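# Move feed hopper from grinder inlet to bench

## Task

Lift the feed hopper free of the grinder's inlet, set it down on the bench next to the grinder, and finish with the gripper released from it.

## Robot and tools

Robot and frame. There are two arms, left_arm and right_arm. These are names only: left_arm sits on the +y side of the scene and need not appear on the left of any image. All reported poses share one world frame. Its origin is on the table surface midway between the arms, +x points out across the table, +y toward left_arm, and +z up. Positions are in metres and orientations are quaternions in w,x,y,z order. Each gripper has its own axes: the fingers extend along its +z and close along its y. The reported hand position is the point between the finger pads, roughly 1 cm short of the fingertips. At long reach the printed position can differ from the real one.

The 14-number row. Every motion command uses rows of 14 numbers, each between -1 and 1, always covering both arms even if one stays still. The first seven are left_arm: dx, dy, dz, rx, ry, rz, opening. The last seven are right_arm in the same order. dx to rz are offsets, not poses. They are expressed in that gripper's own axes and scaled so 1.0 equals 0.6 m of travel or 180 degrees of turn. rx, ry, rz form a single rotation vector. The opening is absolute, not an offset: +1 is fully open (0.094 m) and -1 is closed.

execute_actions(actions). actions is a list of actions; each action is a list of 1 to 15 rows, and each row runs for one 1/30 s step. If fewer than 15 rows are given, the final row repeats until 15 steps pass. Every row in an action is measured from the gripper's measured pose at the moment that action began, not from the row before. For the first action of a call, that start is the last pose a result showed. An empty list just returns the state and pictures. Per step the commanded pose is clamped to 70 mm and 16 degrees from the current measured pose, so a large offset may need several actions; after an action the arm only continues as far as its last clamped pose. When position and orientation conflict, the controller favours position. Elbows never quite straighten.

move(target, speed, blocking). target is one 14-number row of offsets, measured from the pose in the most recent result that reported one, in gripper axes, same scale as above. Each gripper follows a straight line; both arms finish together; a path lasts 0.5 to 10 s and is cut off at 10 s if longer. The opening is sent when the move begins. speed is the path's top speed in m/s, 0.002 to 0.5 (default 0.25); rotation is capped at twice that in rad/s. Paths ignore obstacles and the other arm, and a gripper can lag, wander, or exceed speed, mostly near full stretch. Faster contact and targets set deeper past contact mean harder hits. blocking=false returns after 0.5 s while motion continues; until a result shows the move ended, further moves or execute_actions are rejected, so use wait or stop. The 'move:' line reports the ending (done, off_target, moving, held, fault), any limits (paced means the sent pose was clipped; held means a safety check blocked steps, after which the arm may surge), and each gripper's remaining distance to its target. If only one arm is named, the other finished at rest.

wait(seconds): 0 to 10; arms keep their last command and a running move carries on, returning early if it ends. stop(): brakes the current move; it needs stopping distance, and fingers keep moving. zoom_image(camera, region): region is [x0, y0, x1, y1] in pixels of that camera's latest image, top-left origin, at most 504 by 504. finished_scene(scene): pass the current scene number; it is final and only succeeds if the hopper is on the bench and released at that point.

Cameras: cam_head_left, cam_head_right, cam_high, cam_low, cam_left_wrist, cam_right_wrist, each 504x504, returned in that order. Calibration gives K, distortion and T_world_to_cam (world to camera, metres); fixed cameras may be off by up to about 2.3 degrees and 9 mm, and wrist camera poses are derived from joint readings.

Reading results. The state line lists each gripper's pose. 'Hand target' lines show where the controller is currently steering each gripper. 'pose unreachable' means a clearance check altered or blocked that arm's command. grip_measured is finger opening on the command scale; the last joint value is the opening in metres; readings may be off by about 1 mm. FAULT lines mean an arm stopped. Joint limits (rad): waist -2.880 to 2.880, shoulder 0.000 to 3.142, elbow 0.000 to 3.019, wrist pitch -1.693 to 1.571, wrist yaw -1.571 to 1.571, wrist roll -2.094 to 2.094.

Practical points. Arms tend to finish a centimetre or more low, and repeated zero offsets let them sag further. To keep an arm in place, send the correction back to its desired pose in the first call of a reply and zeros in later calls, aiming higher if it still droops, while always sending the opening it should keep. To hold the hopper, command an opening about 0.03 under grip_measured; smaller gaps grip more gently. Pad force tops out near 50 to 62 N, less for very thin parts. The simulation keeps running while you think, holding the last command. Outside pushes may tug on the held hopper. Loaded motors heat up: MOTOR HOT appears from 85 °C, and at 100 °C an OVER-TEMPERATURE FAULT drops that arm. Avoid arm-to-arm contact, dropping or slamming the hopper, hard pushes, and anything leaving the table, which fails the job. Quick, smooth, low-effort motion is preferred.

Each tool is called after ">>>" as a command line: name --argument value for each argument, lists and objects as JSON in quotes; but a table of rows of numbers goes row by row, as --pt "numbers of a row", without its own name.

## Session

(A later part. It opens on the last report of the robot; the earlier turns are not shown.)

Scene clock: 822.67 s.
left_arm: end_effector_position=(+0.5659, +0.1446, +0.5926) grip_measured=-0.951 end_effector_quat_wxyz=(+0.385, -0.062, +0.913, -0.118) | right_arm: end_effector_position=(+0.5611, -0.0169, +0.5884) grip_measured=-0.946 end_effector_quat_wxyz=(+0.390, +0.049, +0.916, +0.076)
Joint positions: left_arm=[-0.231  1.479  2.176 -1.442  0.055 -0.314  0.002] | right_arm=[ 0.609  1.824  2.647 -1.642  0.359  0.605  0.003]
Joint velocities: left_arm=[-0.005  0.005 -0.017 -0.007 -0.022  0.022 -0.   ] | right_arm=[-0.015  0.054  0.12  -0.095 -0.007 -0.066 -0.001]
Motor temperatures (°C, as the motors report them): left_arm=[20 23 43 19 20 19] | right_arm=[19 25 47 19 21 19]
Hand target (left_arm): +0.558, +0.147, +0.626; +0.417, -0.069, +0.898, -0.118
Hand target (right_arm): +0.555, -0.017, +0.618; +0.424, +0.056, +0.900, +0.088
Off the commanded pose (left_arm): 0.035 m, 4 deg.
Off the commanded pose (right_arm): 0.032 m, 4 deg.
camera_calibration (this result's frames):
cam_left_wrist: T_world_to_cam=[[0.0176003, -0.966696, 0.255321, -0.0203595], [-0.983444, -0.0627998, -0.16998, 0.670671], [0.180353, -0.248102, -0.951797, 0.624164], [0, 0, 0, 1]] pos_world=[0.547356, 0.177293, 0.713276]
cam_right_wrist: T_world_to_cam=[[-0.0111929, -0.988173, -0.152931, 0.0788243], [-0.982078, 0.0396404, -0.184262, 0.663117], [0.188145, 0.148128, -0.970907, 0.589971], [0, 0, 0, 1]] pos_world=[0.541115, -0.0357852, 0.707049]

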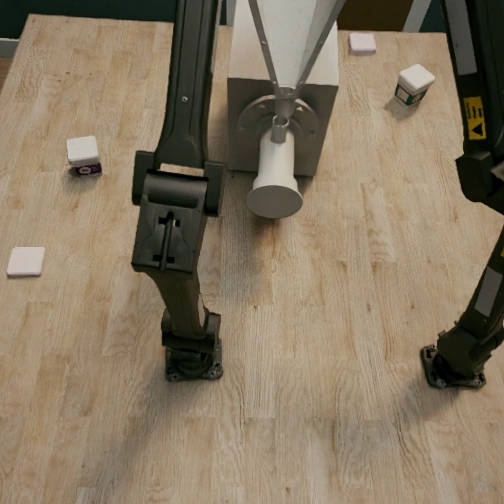

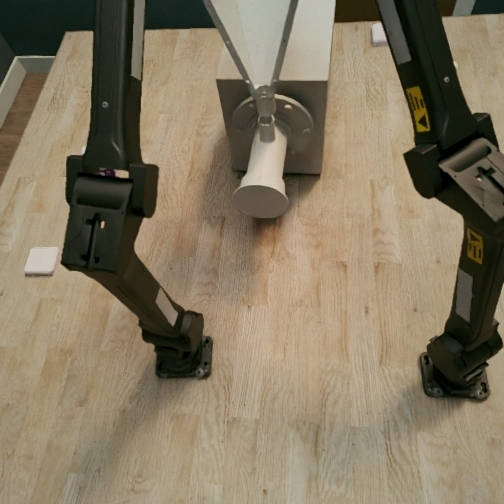

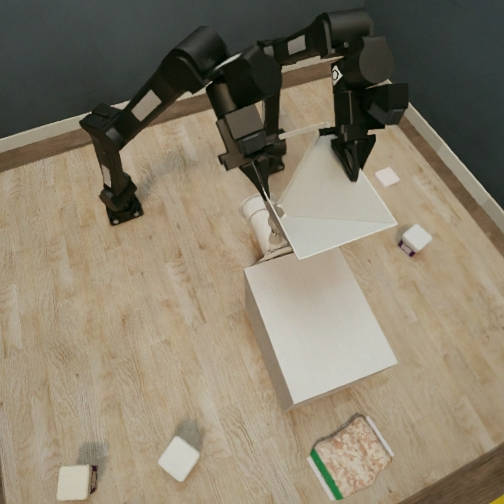

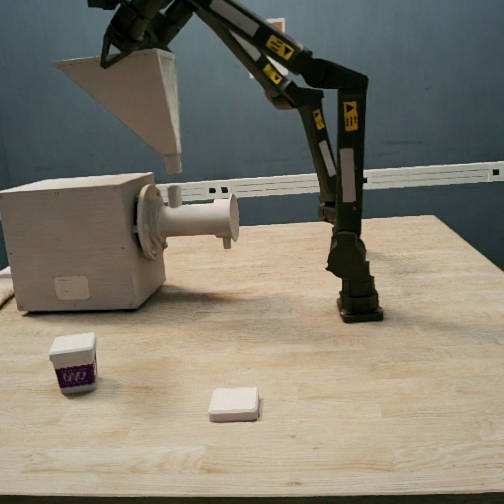

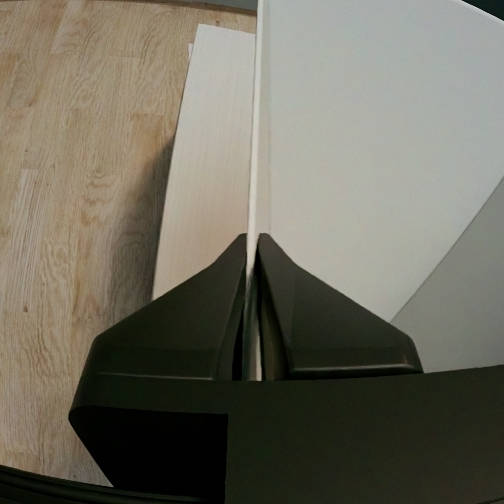

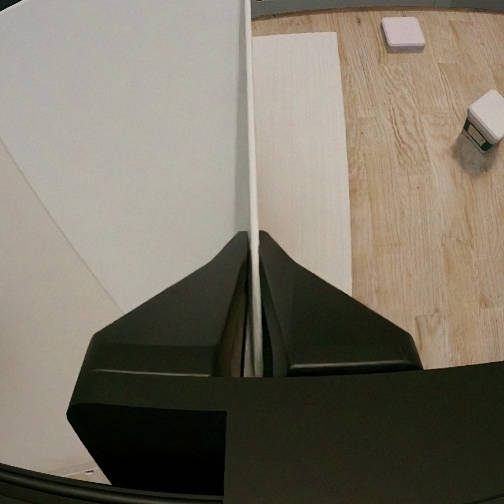

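>>> execute_actions --actions '[[[-0.01,-0.045,-0.05,0.006,-0.02,0,-1, -0.035,-0.02,-0.065,-0.012,-0.022,0.008,-1],[-0.0017,-0.087,-0.0508,0.009,-0.0214,-0.0009,-1, -0.0293,-0.0645,-0.0713,-0.0192,-0.0244,0.0135,-1]], [[-0.0017,-0.087,-0.0508,0.009,-0.0214,-0.0009,-1, -0.0293,-0.0645,-0.0713,-0.0192,-0.0244,0.0135,-1]]]'

Scene clock: 871.63 s.
left_arm: end_effector_position=(+0.5407, +0.0512, +0.5923) grip_measured=-0.964 end_effector_quat_wxyz=(+0.376, -0.059, +0.916, -0.131) | right_arm: end_effector_position=(+0.5335, -0.1119, +0.5867) grip_measured=-0.966 end_effector_quat_wxyz=(+0.381, +0.074, +0.916, +0.106)
Joint positions: left_arm=[-0.459  1.488  2.191 -1.459 -0.08  -0.475  0.002] | right_arm=[ 0.45   1.521  2.217 -1.476  0.209  0.556  0.002]
Joint velocities: left_arm=[-0.005  0.005 -0.012 -0.002  0.022 -0.022  0.001] | right_arm=[-0.005  0.015 -0.002 -0.002  0.007  0.037 -0.001]
Motor temperatures (°C, as the motors report them): left_arm=[20 23 43 19 21 19] | right_arm=[19 25 45 19 23 19]
Hand target (left_arm): +0.531, +0.055, +0.627; +0.410, -0.061, +0.899, -0.140
Hand target (right_arm): +0.524, -0.112, +0.622; +0.420, +0.075, +0.895, +0.126
Off the commanded pose (left_arm): 0.037 m, 4 deg.
Off the commanded pose (right_arm): 0.038 m, 6 deg.
camera_calibration (this result's frames):
cam_left_wrist: T_world_to_cam=[[0.00417596, -0.960745, 0.277403, -0.116244], [-0.986927, -0.0486546, -0.153651, 0.63146], [0.161117, -0.273135, -0.948388, 0.614963], [0, 0, 0, 1]] pos_world=[0.52461, 0.08701, 0.712494]
cam_right_wrist: T_world_to_cam=[[-0.0348154, -0.972965, -0.228315, 0.0429194], [-0.984025, 0.0732844, -0.162249, 0.631388], [0.174595, 0.219018, -0.959973, 0.616305], [0, 0, 0, 1]] pos_world=[0.515192, -0.139494, 0.703877]

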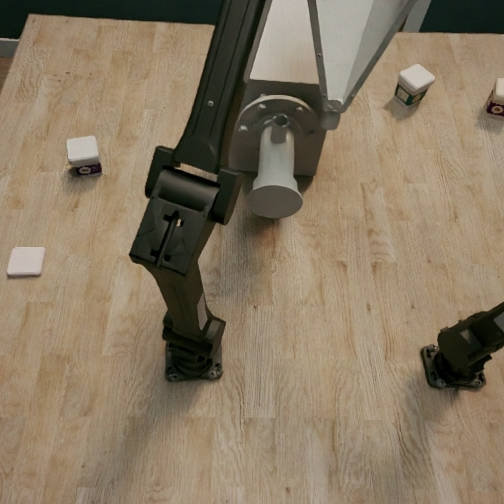

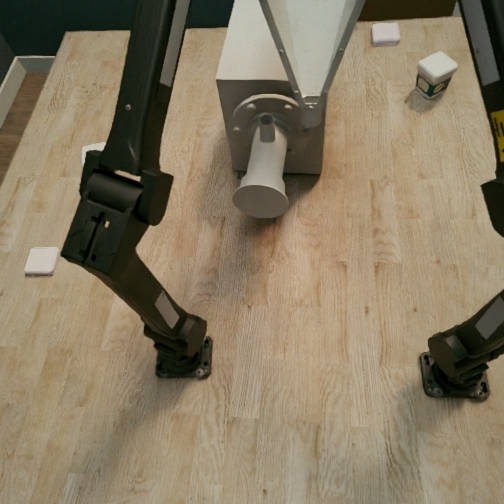

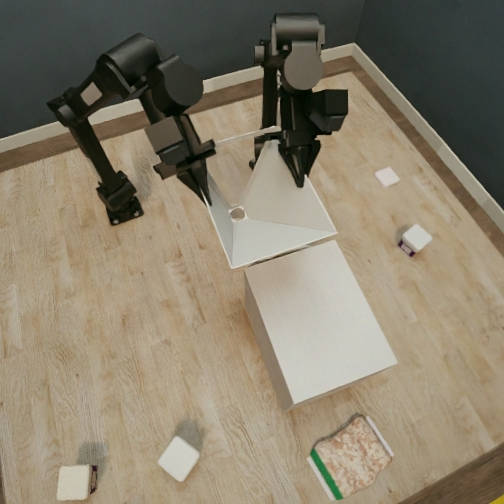

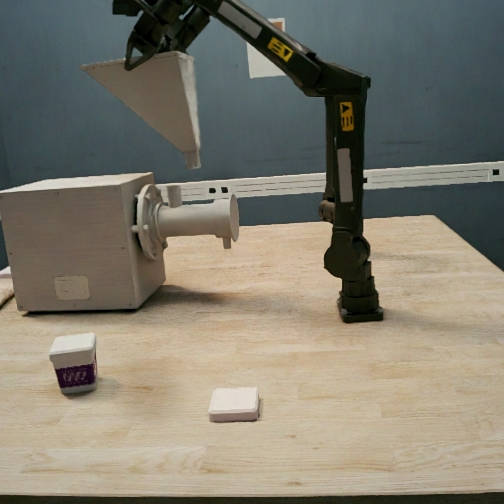

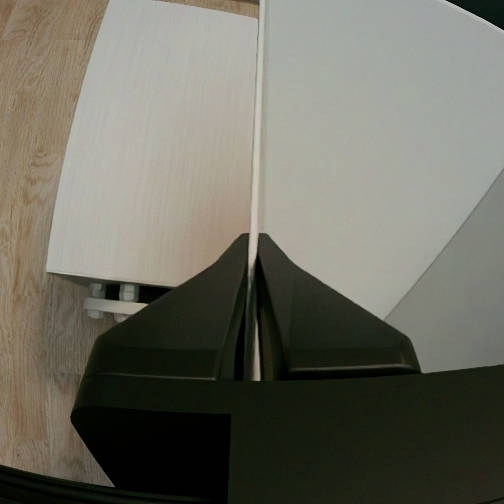

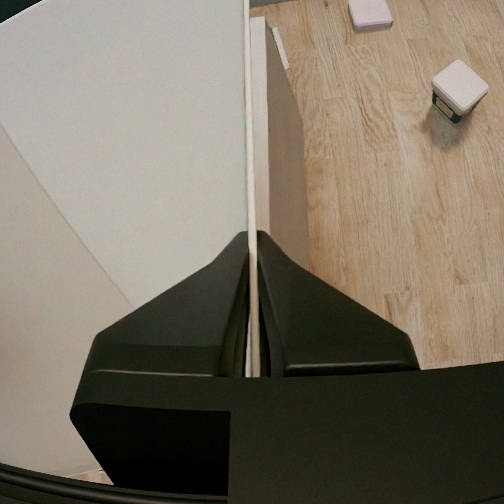

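>>> execute_actions --actions '[[[0.008,-0.045,-0.04,0.003,-0.02,0.002,-1, -0.02,-0.03,-0.06,-0.008,-0.022,0.002,-1],[0.017,-0.082,-0.0363,0.0046,-0.0214,0.0044,-1, -0.0155,-0.0653,-0.0618,-0.0122,-0.0241,0.0033,-1]], [[0.017,-0.082,-0.0363,0.0046,-0.0214,0.0044,-1, -0.0155,-0.0653,-0.0618,-0.008,-0.0241,0.002,-1]]]'

Scene clock: 893.97 s.
left_arm: end_effector_position=(+0.5071, -0.0423, +0.5799) grip_measured=-0.961 end_effector_quat_wxyz=(+0.385, -0.042, +0.914, -0.119) | right_arm: end_effector_position=(+0.4981, -0.2075, +0.5697) grip_measured=-0.962 end_effector_quat_wxyz=(+0.381, +0.083, +0.914, +0.109)
Joint positions: left_arm=[-0.704  1.505  2.167 -1.439 -0.273 -0.605  0.002] | right_arm=[ 0.254  1.298  1.928 -1.388  0.07   0.436  0.002]
Joint velocities: left_arm=[-0.015 -0.015 -0.002  0.007 -0.051  0.037  0.001] | right_arm=[-0.005  0.015  0.002  0.002 -0.051 -0.037 -0.   ]
Motor temperatures (°C, as the motors report them): left_arm=[20 23 42 19 21 19] | right_arm=[19 25 44 19 22 19]
Hand target (left_arm): +0.501, -0.039, +0.606; +0.411, -0.046, +0.901, -0.129
Hand target (right_arm): +0.493, -0.205, +0.598; +0.415, +0.082, +0.898, +0.120
Off the commanded pose (left_arm): 0.028 m, 3 deg.
Off the commanded pose (right_arm): 0.030 m, 5 deg.
camera_calibration (this result's frames):
cam_left_wrist: T_world_to_cam=[[-0.0193842, -0.969789, 0.243173, -0.171138], [-0.984049, -0.0245135, -0.176203, 0.604437], [0.176841, -0.24271, -0.953844, 0.579548], [0, 0, 0, 1]] pos_world=[0.48899, -0.0104889, 0.700918]
cam_right_wrist: T_world_to_cam=[[-0.0488322, -0.969724, -0.239271, -0.0414017], [-0.98278, 0.0893924, -0.161719, 0.603198], [0.178212, 0.227254, -0.95739, 0.625564], [0, 0, 0, 1]] pos_world=[0.479305, -0.236231, 0.686552]

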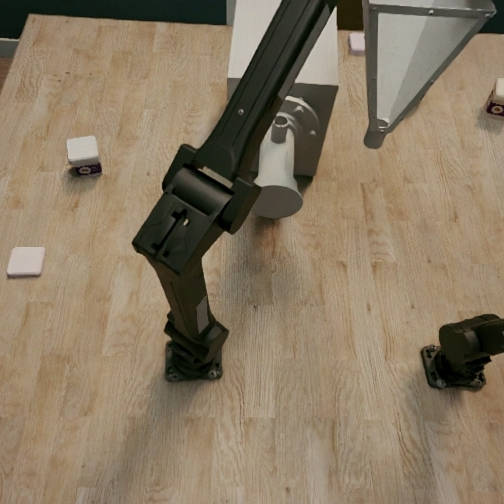

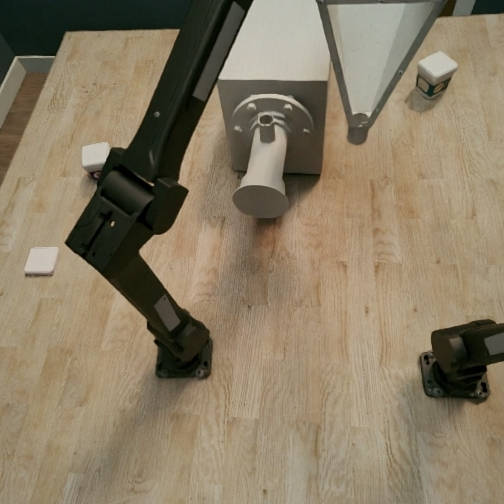

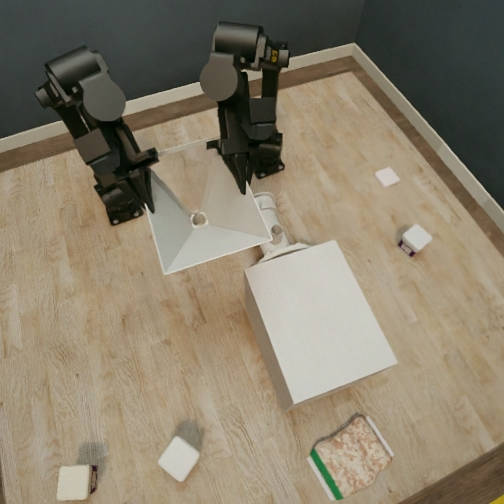

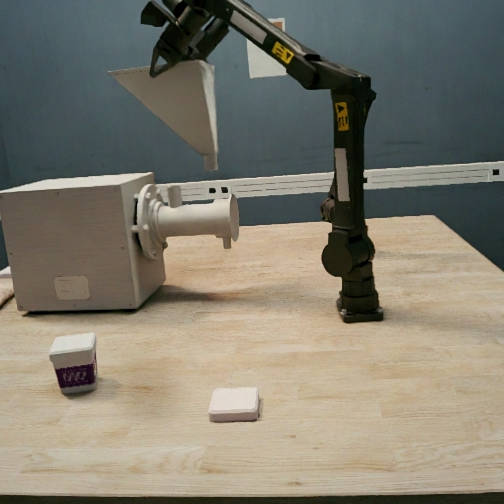

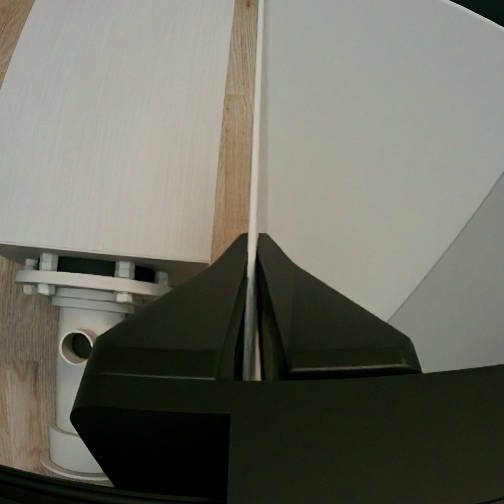

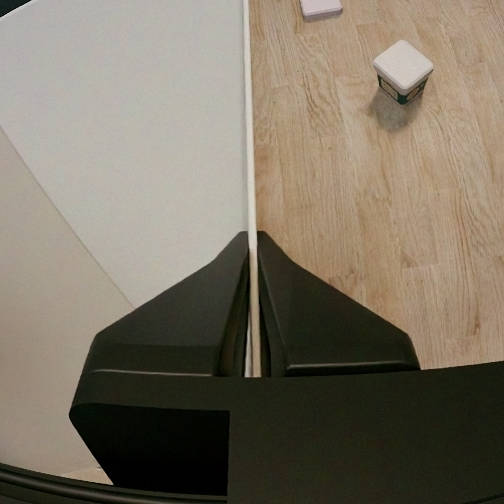

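>>> execute_actions --actions '[[[0.02,-0.035,-0.03,0.006,-0.02,-0.002,-1, 0.0,-0.03,-0.05,-0.006,-0.022,0.001,-1],[0.0343,-0.0588,-0.0233,0.0102,-0.0201,-0.003,-1, 0.0108,-0.0573,-0.0423,-0.01,-0.0225,0.0013,-1]], [[0.0343,-0.0588,-0.0233,0.008,-0.0201,-0.002,-1, 0.0108,-0.0573,-0.0423,-0.008,-0.0225,0.001,-1]], [[0.0343,-0.0588,-0.0233,0.006,-0.0201,0.0,-1, 0.0108,-0.0573,-0.0423,-0.006,-0.0225,0.0,-1]]]'

Scene clock: 925.10 s.
left_arm: end_effector_position=(+0.4433, -0.1496, +0.5032) grip_measured=-0.963 end_effector_quat_wxyz=(+0.387, -0.027, +0.916, -0.105) | right_arm: end_effector_position=(+0.4298, -0.3169, +0.4852) grip_measured=-0.958 end_effector_quat_wxyz=(+0.367, +0.097, +0.917, +0.124)
Joint positions: left_arm=[-0.989  1.483  1.923 -1.31  -0.476 -0.794  0.002] | right_arm=[-0.087  1.004  1.471 -1.261 -0.196  0.235  0.002]
Joint velocities: left_arm=[-0.005 -0.015 -0.022  0.007 -0.051  0.022  0.001] | right_arm=[-0.015 -0.005 -0.002 -0.007  0.051 -0.022  0.001]
Motor temperatures (°C, as the motors report them): left_arm=[20 23 41 19 22 19] | right_arm=[19 24 43 19 21 19]
Hand target (left_arm): +0.441, -0.148, +0.530; +0.411, -0.035, +0.903, -0.122
Hand target (right_arm): +0.427, -0.316, +0.515; +0.404, +0.094, +0.902, +0.124
Off the commanded pose (left_arm): 0.028 m, 4 deg.
Off the commanded pose (right_arm): 0.031 m, 5 deg.
camera_calibration (this result's frames):
cam_left_wrist: T_world_to_cam=[[-0.0364347, -0.977662, 0.207, -0.233124], [-0.983697, -0.00141534, -0.179828, 0.530635], [0.176104, -0.210177, -0.961672, 0.500684], [0, 0, 0, 1]] pos_world=[0.425318, -0.121933, 0.625174]
cam_right_wrist: T_world_to_cam=[[-0.0665328, -0.95877, -0.276286, -0.141969], [-0.985795, 0.105959, -0.13031, 0.523474], [0.154213, 0.263691, -0.9522, 0.600971], [0, 0, 0, 1]] pos_world=[0.413915, -0.350054, 0.601234]

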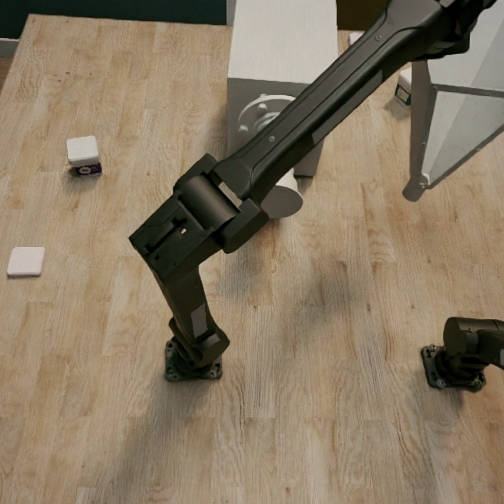

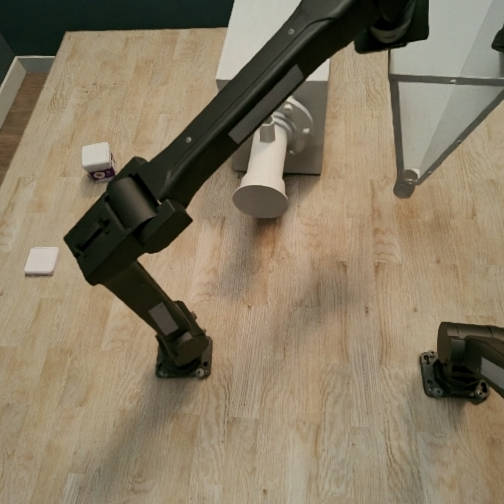

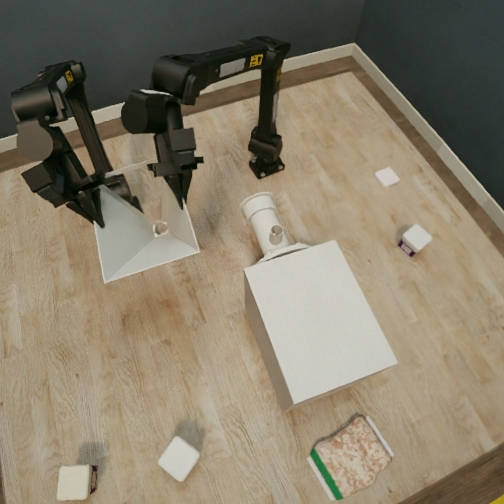

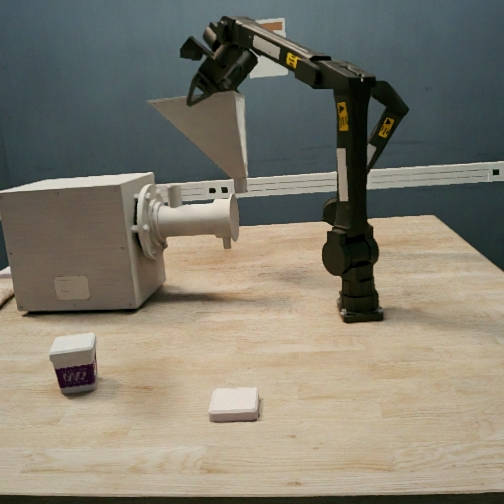

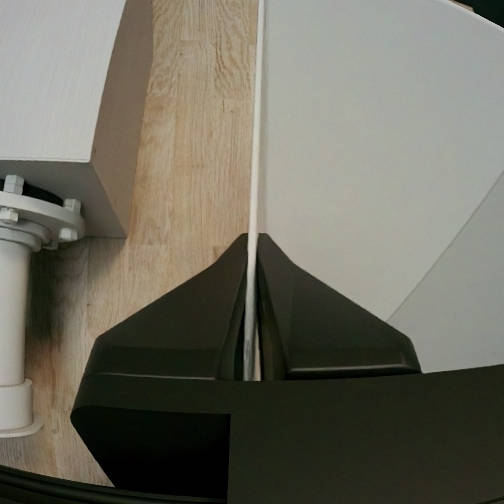

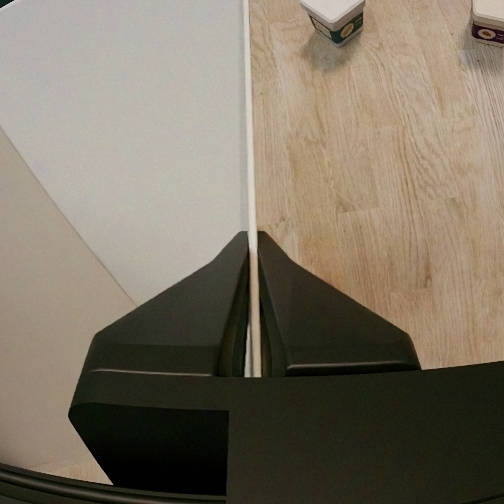

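>>> execute_actions --actions '[[[0.015,-0.005,-0.01,0.008,-0.0206,-0.004,-1, 0.012,0.0,-0.01,-0.006,-0.0257,-0.003,-1],[0.027,0.0048,0.0075,0.0116,-0.0206,-0.0055,-1, 0.0257,-0.0087,0.0082,-0.0073,-0.0257,-0.0042,-1]], [[0.027,0.0048,0.0075,0.0116,-0.0206,-0.0055,-1, 0.0257,-0.0087,0.0082,-0.0073,-0.0257,-0.0042,-1]], [[0.027,0.0048,0.0075,0.008,-0.0206,-0.004,-1, 0.0257,-0.0087,0.0082,-0.0073,-0.0257,-0.0042,-1]], [[0.027,0.0048,0.0075,0.008,-0.0206,-0.004,-1, 0.0257,-0.0087,0.0082,-0.0073,-0.0257,-0.0042,-1]]]'

Scene clock: 953.23 s.
left_arm: end_effector_position=(+0.3965, -0.1417, +0.2863) grip_measured=-0.964 end_effector_quat_wxyz=(+0.365, -0.031, +0.927, -0.087) | right_arm: end_effector_position=(+0.3811, -0.3058, +0.2643) grip_measured=-0.965 end_effector_quat_wxyz=(+0.337, +0.100, +0.924, +0.152)
Joint positions: left_arm=[-1.062  1.343  1.228 -0.856 -0.513 -0.889  0.002] | right_arm=[-0.092  0.769  0.775 -0.855 -0.255  0.251  0.002]
Joint velocities: left_arm=[-0.005 -0.005 -0.007  0.012 -0.007  0.037 -0.001] | right_arm=[ 0.005 -0.005 -0.002  0.012  0.007 -0.037  0.   ]
Motor temperatures (°C, as the motors report them): left_arm=[20 23 40 19 23 19] | right_arm=[19 24 45 19 21 19]
Hand target (left_arm): +0.404, -0.143, +0.324; +0.398, -0.036, +0.911, -0.104
Hand target (right_arm): +0.388, -0.308, +0.304; +0.383, +0.094, +0.907, +0.148
Off the commanded pose (left_arm): 0.039 m, 5 deg.
Off the commanded pose (right_arm): 0.041 m, 6 deg.
camera_calibration (this result's frames):
cam_left_wrist: T_world_to_cam=[[-0.0120369, -0.984322, 0.175972, -0.183928], [-0.991376, -0.0112191, -0.130568, 0.433228], [0.130495, -0.176026, -0.975698, 0.328954], [0, 0, 0, 1]] pos_world=[0.384351, -0.118279, 0.409891]
cam_right_wrist: T_world_to_cam=[[-0.0595693, -0.943206, -0.326824, -0.180096], [-0.993718, 0.0871049, -0.0702602, 0.42686], [0.0947378, 0.320586, -0.94247, 0.432778], [0, 0, 0, 1]] pos_world=[0.37245, -0.345792, 0.379012]

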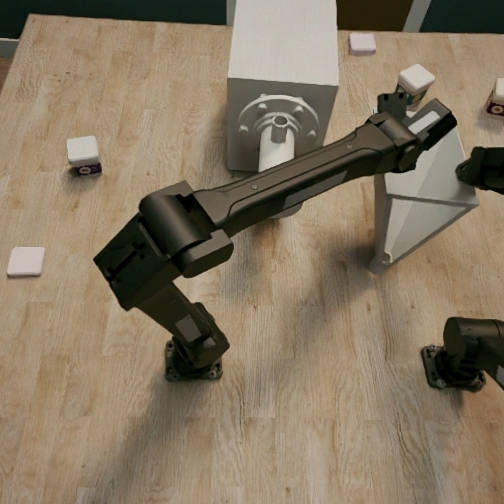

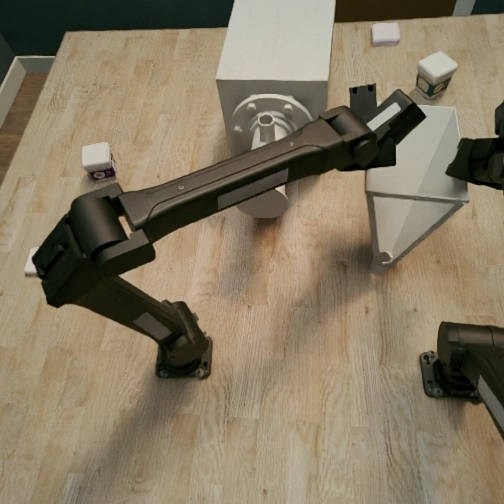

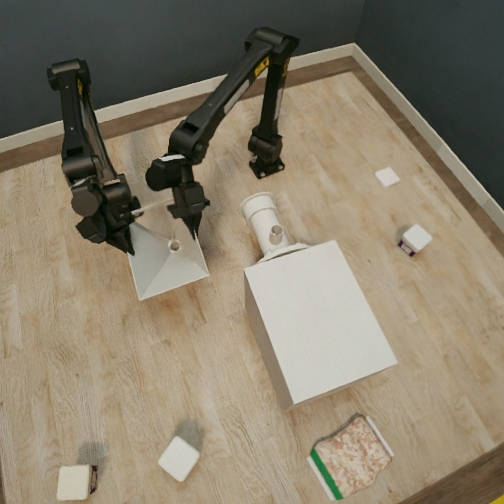

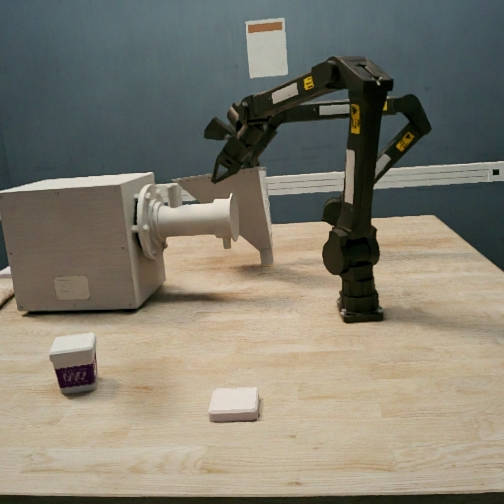

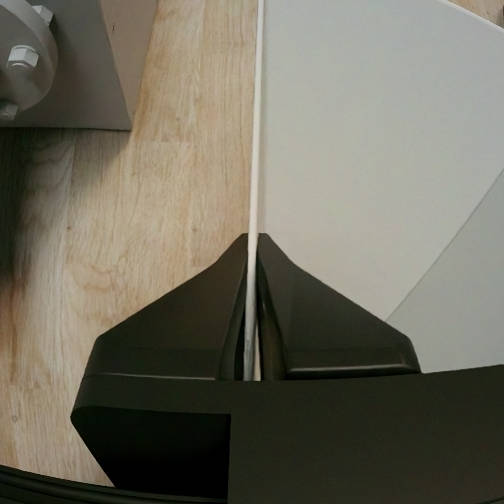

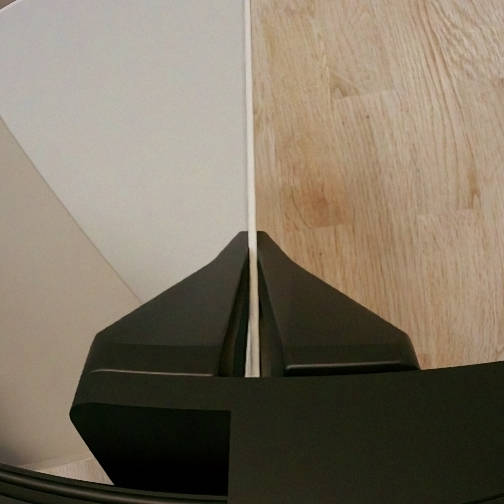

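>>> execute_actions --actions '[]'

Scene clock: 969.73 s.
left_arm: end_effector_position=(+0.3965, -0.1417, +0.2863) grip_measured=-0.964 end_effector_quat_wxyz=(+0.365, -0.031, +0.927, -0.087) | right_arm: end_effector_position=(+0.3811, -0.3058, +0.2643) grip_measured=-0.965 end_effector_quat_wxyz=(+0.337, +0.100, +0.924, +0.152)
Joint positions: left_arm=[-1.062  1.343  1.228 -0.856 -0.513 -0.889  0.002] | right_arm=[-0.092  0.769  0.775 -0.855 -0.255  0.251  0.002]
Joint velocities: left_arm=[-0.005  0.005  0.012 -0.002  0.007 -0.051  0.001] | right_arm=[ 0.005  0.015  0.002 -0.007 -0.022 -0.037  0.   ]
Motor temperatures (°C, as the motors report them): left_arm=[20 23 41 19 24 19] | right_arm=[19 24 46 19 21 19]
Hand target (left_arm): +0.404, -0.143, +0.324; +0.398, -0.036, +0.911, -0.104
Hand target (right_arm): +0.388, -0.308, +0.304; +0.383, +0.094, +0.907, +0.148
Off the commanded pose (left_arm): 0.039 m, 5 deg.
Off the commanded pose (right_arm): 0.041 m, 6 deg.
camera_calibration (this result's frames):
cam_left_wrist: T_world_to_cam=[[-0.0120369, -0.984322, 0.175972, -0.183928], [-0.991376, -0.0112191, -0.130568, 0.433228], [0.130495, -0.176026, -0.975698, 0.328954], [0, 0, 0, 1]] pos_world=[0.384351, -0.118279, 0.409891]
cam_right_wrist: T_world_to_cam=[[-0.0595693, -0.943206, -0.326824, -0.180096], [-0.993718, 0.0871049, -0.0702602, 0.42686], [0.0947378, 0.320586, -0.94247, 0.432778], [0, 0, 0, 1]] pos_world=[0.37245, -0.345792, 0.379012]

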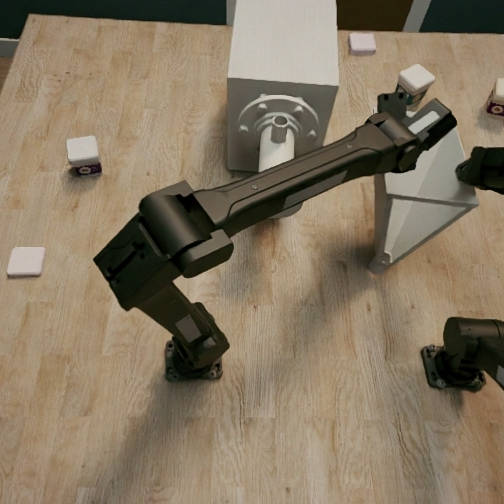

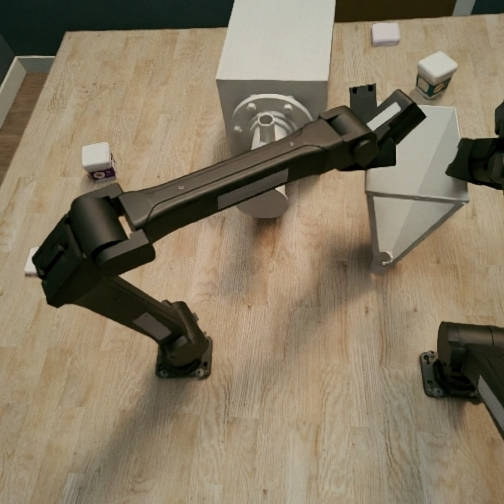

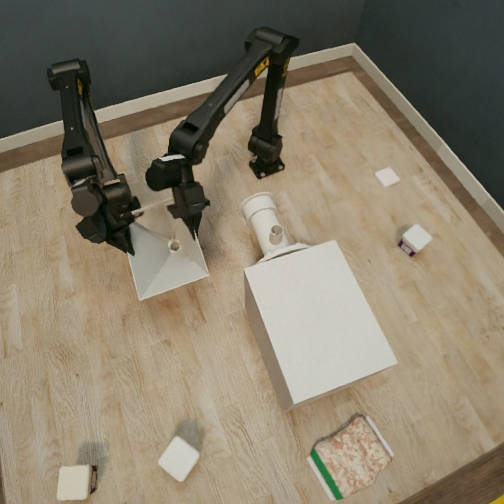

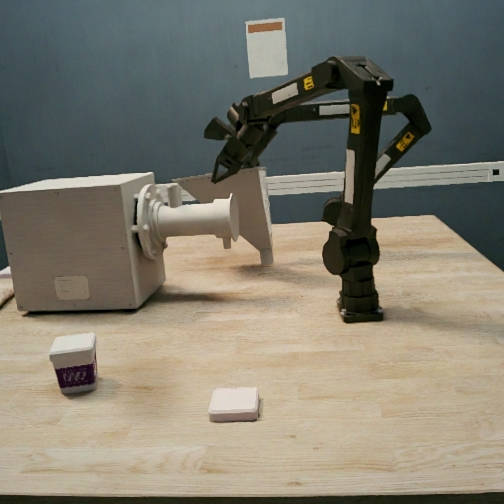

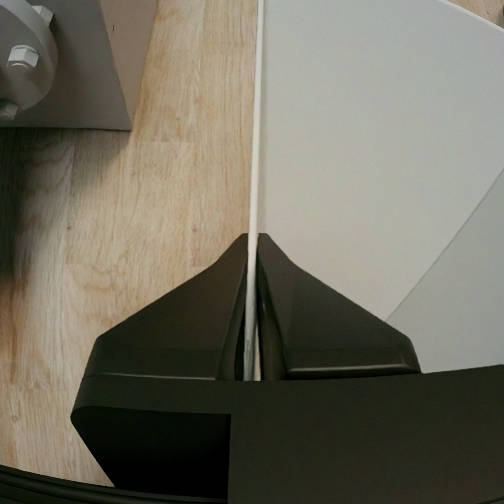

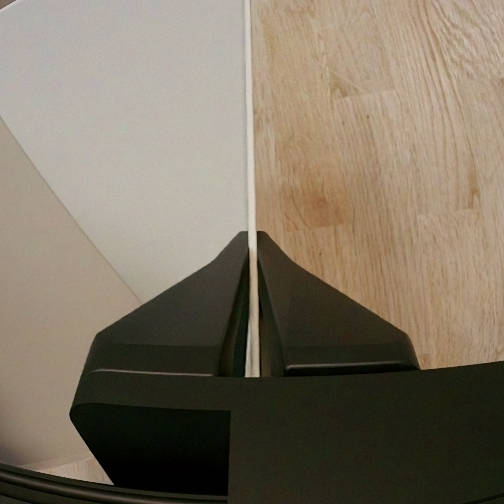

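>>> zoom_image --camera "cam_low" --region '[160, 150, 360, 310]'

>>> zoom_image --camera "cam_head_left" --region '[320, 80, 504, 300]'

Region (160, 150, 360, 310) of cam_low's 504x504 image, scaled by 2.520, with more detail than that image has; it fills the top 403 rows of this view, and the rest is white.

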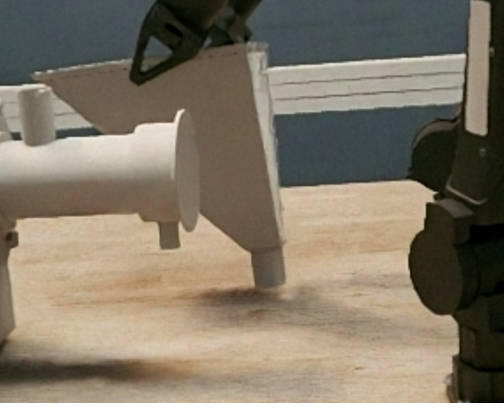

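Region (320, 80, 504, 300) of cam_head_left's 504x504 image, scaled by 2.291, with more detail than that image has; it fills the left 422 columns of this view, and the rest is white.

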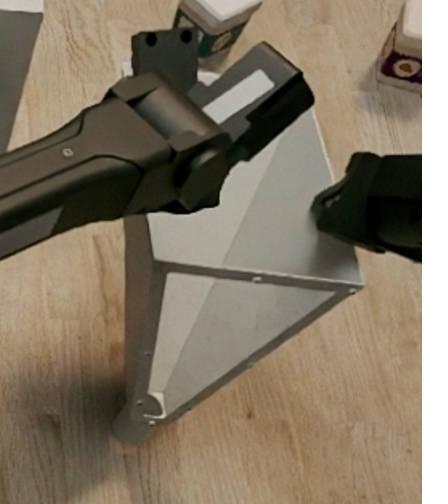

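>>> execute_actions --actions '[[[-0.0433,-0.0115,-0.0280,0.0308,-0.0233,-0.0244,-1,-0.0558,0.0246,-0.0499,0.0174,-0.0327,-0.0259,-1]]]'

Scene clock: 1029.30 s.
left_arm: end_effector_position=(+0.3941, -0.1449, +0.2766) grip_measured=-0.967 end_effector_quat_wxyz=(+0.362, -0.038, +0.924, -0.120) | right_arm: end_effector_position=(+0.3767, -0.3086, +0.2640) grip_measured=-0.958 end_effector_quat_wxyz=(+0.341, +0.092, +0.929, +0.111)
Joint positions: left_arm=[-1.058  1.323  1.174 -0.771 -0.472 -0.901  0.002] | right_arm=[-0.052  0.753  0.775 -0.872 -0.157  0.235  0.002]
Joint velocities: left_arm=[ 0.005 -0.024 -0.007  0.002  0.007 -0.066  0.   ] | right_arm=[-0.005 -0.005 -0.017 -0.007 -0.022 -0.007 -0.   ]
Motor temperatures (°C, as the motors report them): left_arm=[20 24 41 19 26 19] | right_arm=[19 23 48 19 20 19]
Hand target (left_arm): +0.403, -0.142, +0.316; +0.395, -0.052, +0.906, -0.144
Hand target (right_arm): +0.385, -0.308, +0.310; +0.387, +0.079, +0.912, +0.107
Off the commanded pose (left_arm): 0.042 m, 5 deg.
Off the commanded pose (right_arm): 0.048 m, 6 deg.
camera_calibration (this result's frames):
cam_left_wrist: T_world_to_cam=[[-0.0222792, -0.969909, 0.242448, -0.197714], [-0.991717, -0.00924236, -0.128106, 0.429228], [0.126492, -0.243294, -0.961669, 0.307178], [0, 0, 0, 1]] pos_world=[0.382413, -0.113063, 0.398326]
cam_right_wrist: T_world_to_cam=[[-0.0728301, -0.966288, -0.246948, -0.20637], [-0.992602, 0.0943437, -0.0764203, 0.426174], [0.097142, 0.239556, -0.966011, 0.414071], [0, 0, 0, 1]] pos_world=[0.367768, -0.338812, 0.381602]

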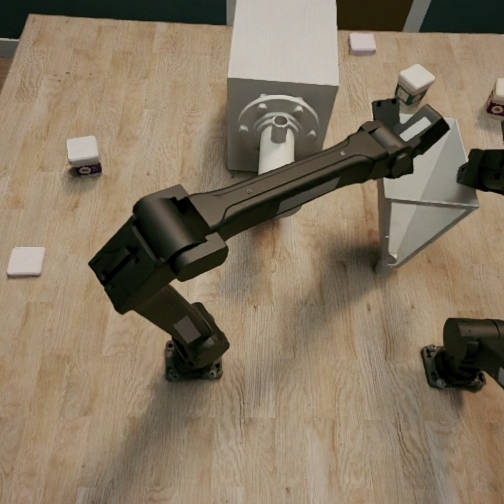

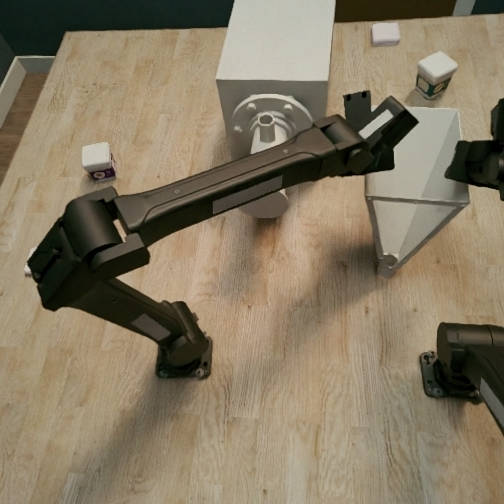

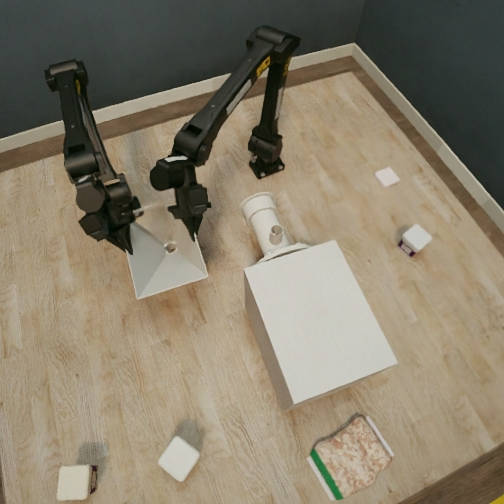

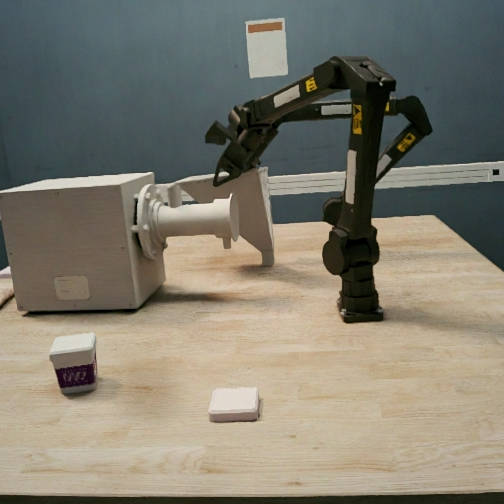

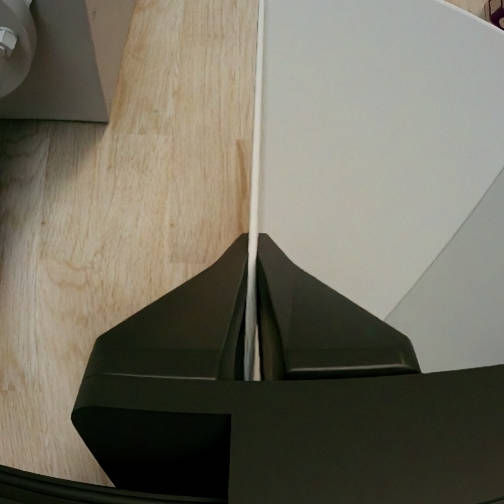

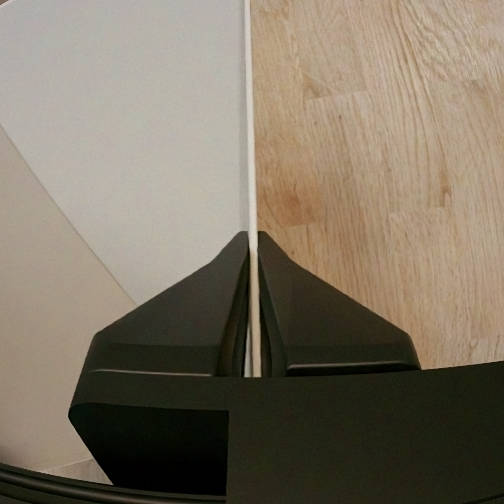

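>>> zoom_image --camera "cam_low" --region '[200, 200, 320, 300]'

>>> zoom_image --camera "cam_high" --region '[60, 150, 260, 320]'

Region (200, 200, 320, 300) of cam_low's 504x504 image, scaled by 4.200, with more detail than that image has.

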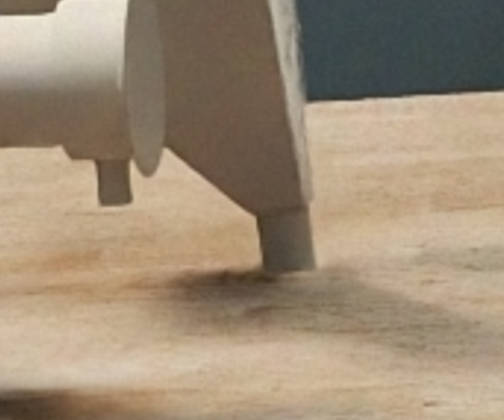

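Region (60, 150, 260, 320) of cam_high's 504x504 image, scaled by 2.520, with more detail than that image has; it fills the top 428 rows of this view, and the rest is white.

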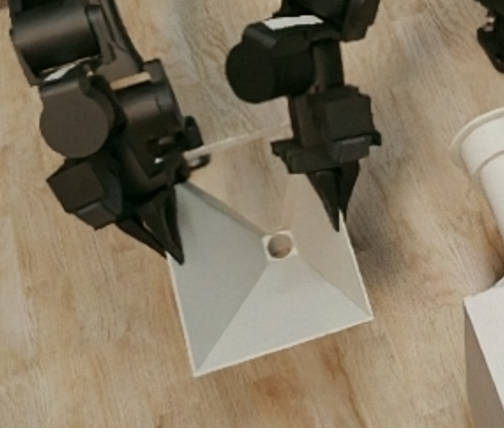

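>>> execute_actions --actions '[[[-0.0820,-0.0082,0.0217,0.0039,0.0188,-0.0182,-1,-0.0879,0.0179,0.0095,0.0043,0.0125,-0.0024,-1]]]'

Scene clock: 1093.00 s.
left_arm: end_effector_position=(+0.4217, -0.1412, +0.2561) grip_measured=-0.967 end_effector_quat_wxyz=(+0.297, -0.054, +0.946, -0.121) | right_arm: end_effector_position=(+0.4064, -0.3050, +0.2477) grip_measured=-0.966 end_effector_quat_wxyz=(+0.275, +0.095, +0.950, +0.117)
Joint positions: left_arm=[-0.966  1.398  1.239 -0.836 -0.327 -0.905  0.002] | right_arm=[-0.051  0.928  0.866 -0.926 -0.181  0.234  0.002]
Joint velocities: left_arm=[-0.024  0.005  0.007 -0.012 -0.022  0.037  0.   ] | right_arm=[-0.005 -0.005 -0.022  0.012  0.022 -0.007 -0.   ]
Motor temperatures (°C, as the motors report them): left_arm=[20 24 40 19 25 19] | right_arm=[19 23 51 19 20 19]
Hand target (left_arm): +0.436, -0.143, +0.301; +0.331, -0.059, +0.932, -0.137
Hand target (right_arm): +0.418, -0.311, +0.295; +0.323, +0.089, +0.936, +0.105
Off the commanded pose (left_arm): 0.048 m, 5 deg.
Off the commanded pose (right_arm): 0.050 m, 6 deg.
camera_calibration (this result's frames):
cam_left_wrist: T_world_to_cam=[[0.0231652, -0.966571, 0.255349, -0.210509], [-0.999712, -0.0207808, 0.0120322, 0.419922], [-0.00632358, -0.255555, -0.966774, 0.340468], [0, 0, 0, 1]] pos_world=[0.42683, -0.107738, 0.377857]
cam_right_wrist: T_world_to_cam=[[-0.0917952, -0.962336, -0.255897, -0.193557], [-0.995011, 0.0785588, 0.0614984, 0.416065], [-0.0390792, 0.260266, -0.964746, 0.455931], [0, 0, 0, 1]] pos_world=[0.414038, -0.337616, 0.364739]

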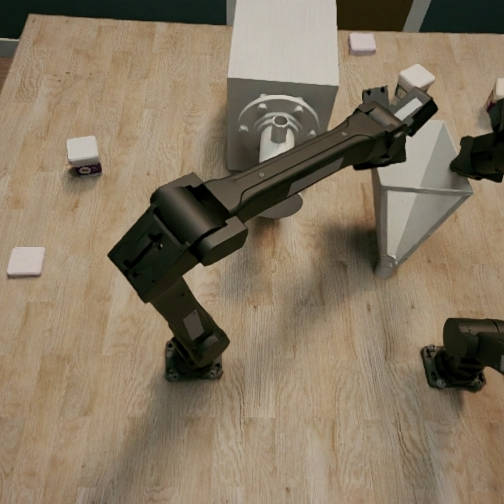

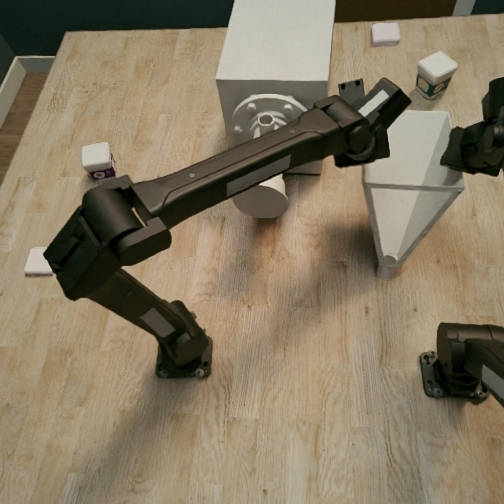

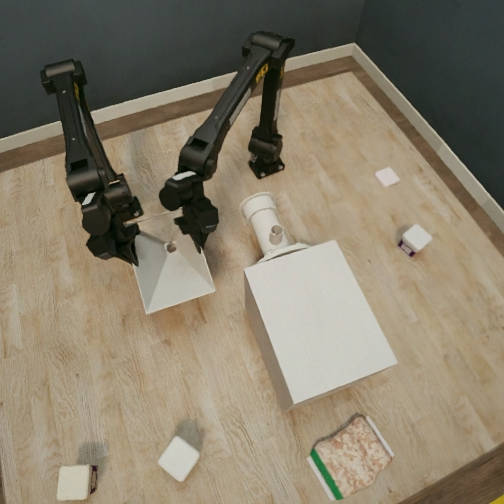

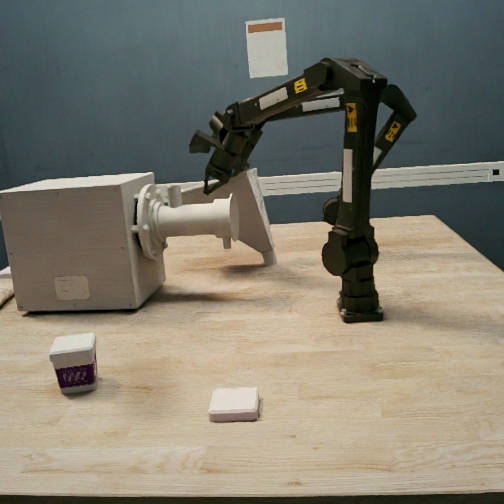

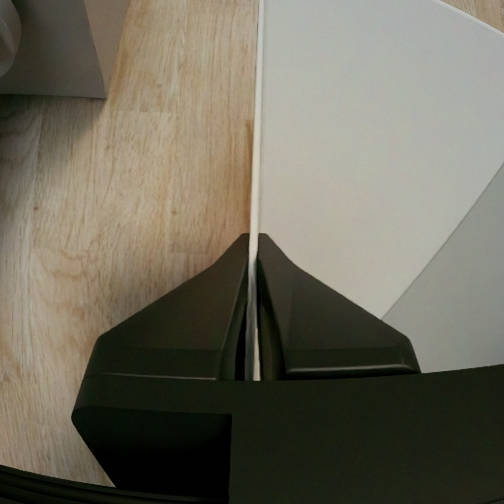

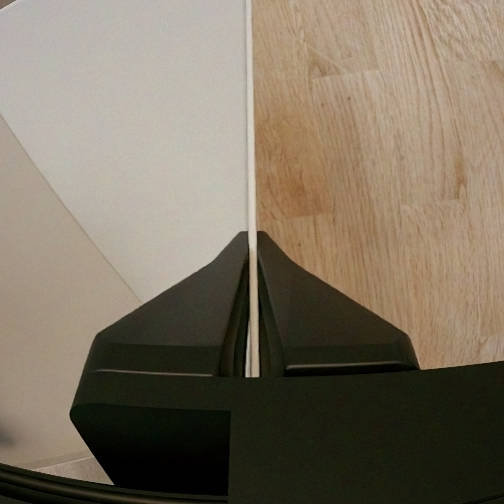

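>>> zoom_image --camera "cam_low" --region '[170, 130, 330, 300]'

Region (170, 130, 330, 300) of cam_low's 504x504 image, scaled by 2.965, with more detail than that image has; it fills the left 474 columns of this view, and the rest is white.

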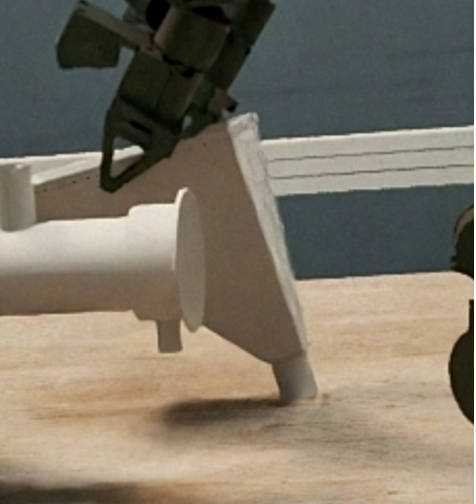

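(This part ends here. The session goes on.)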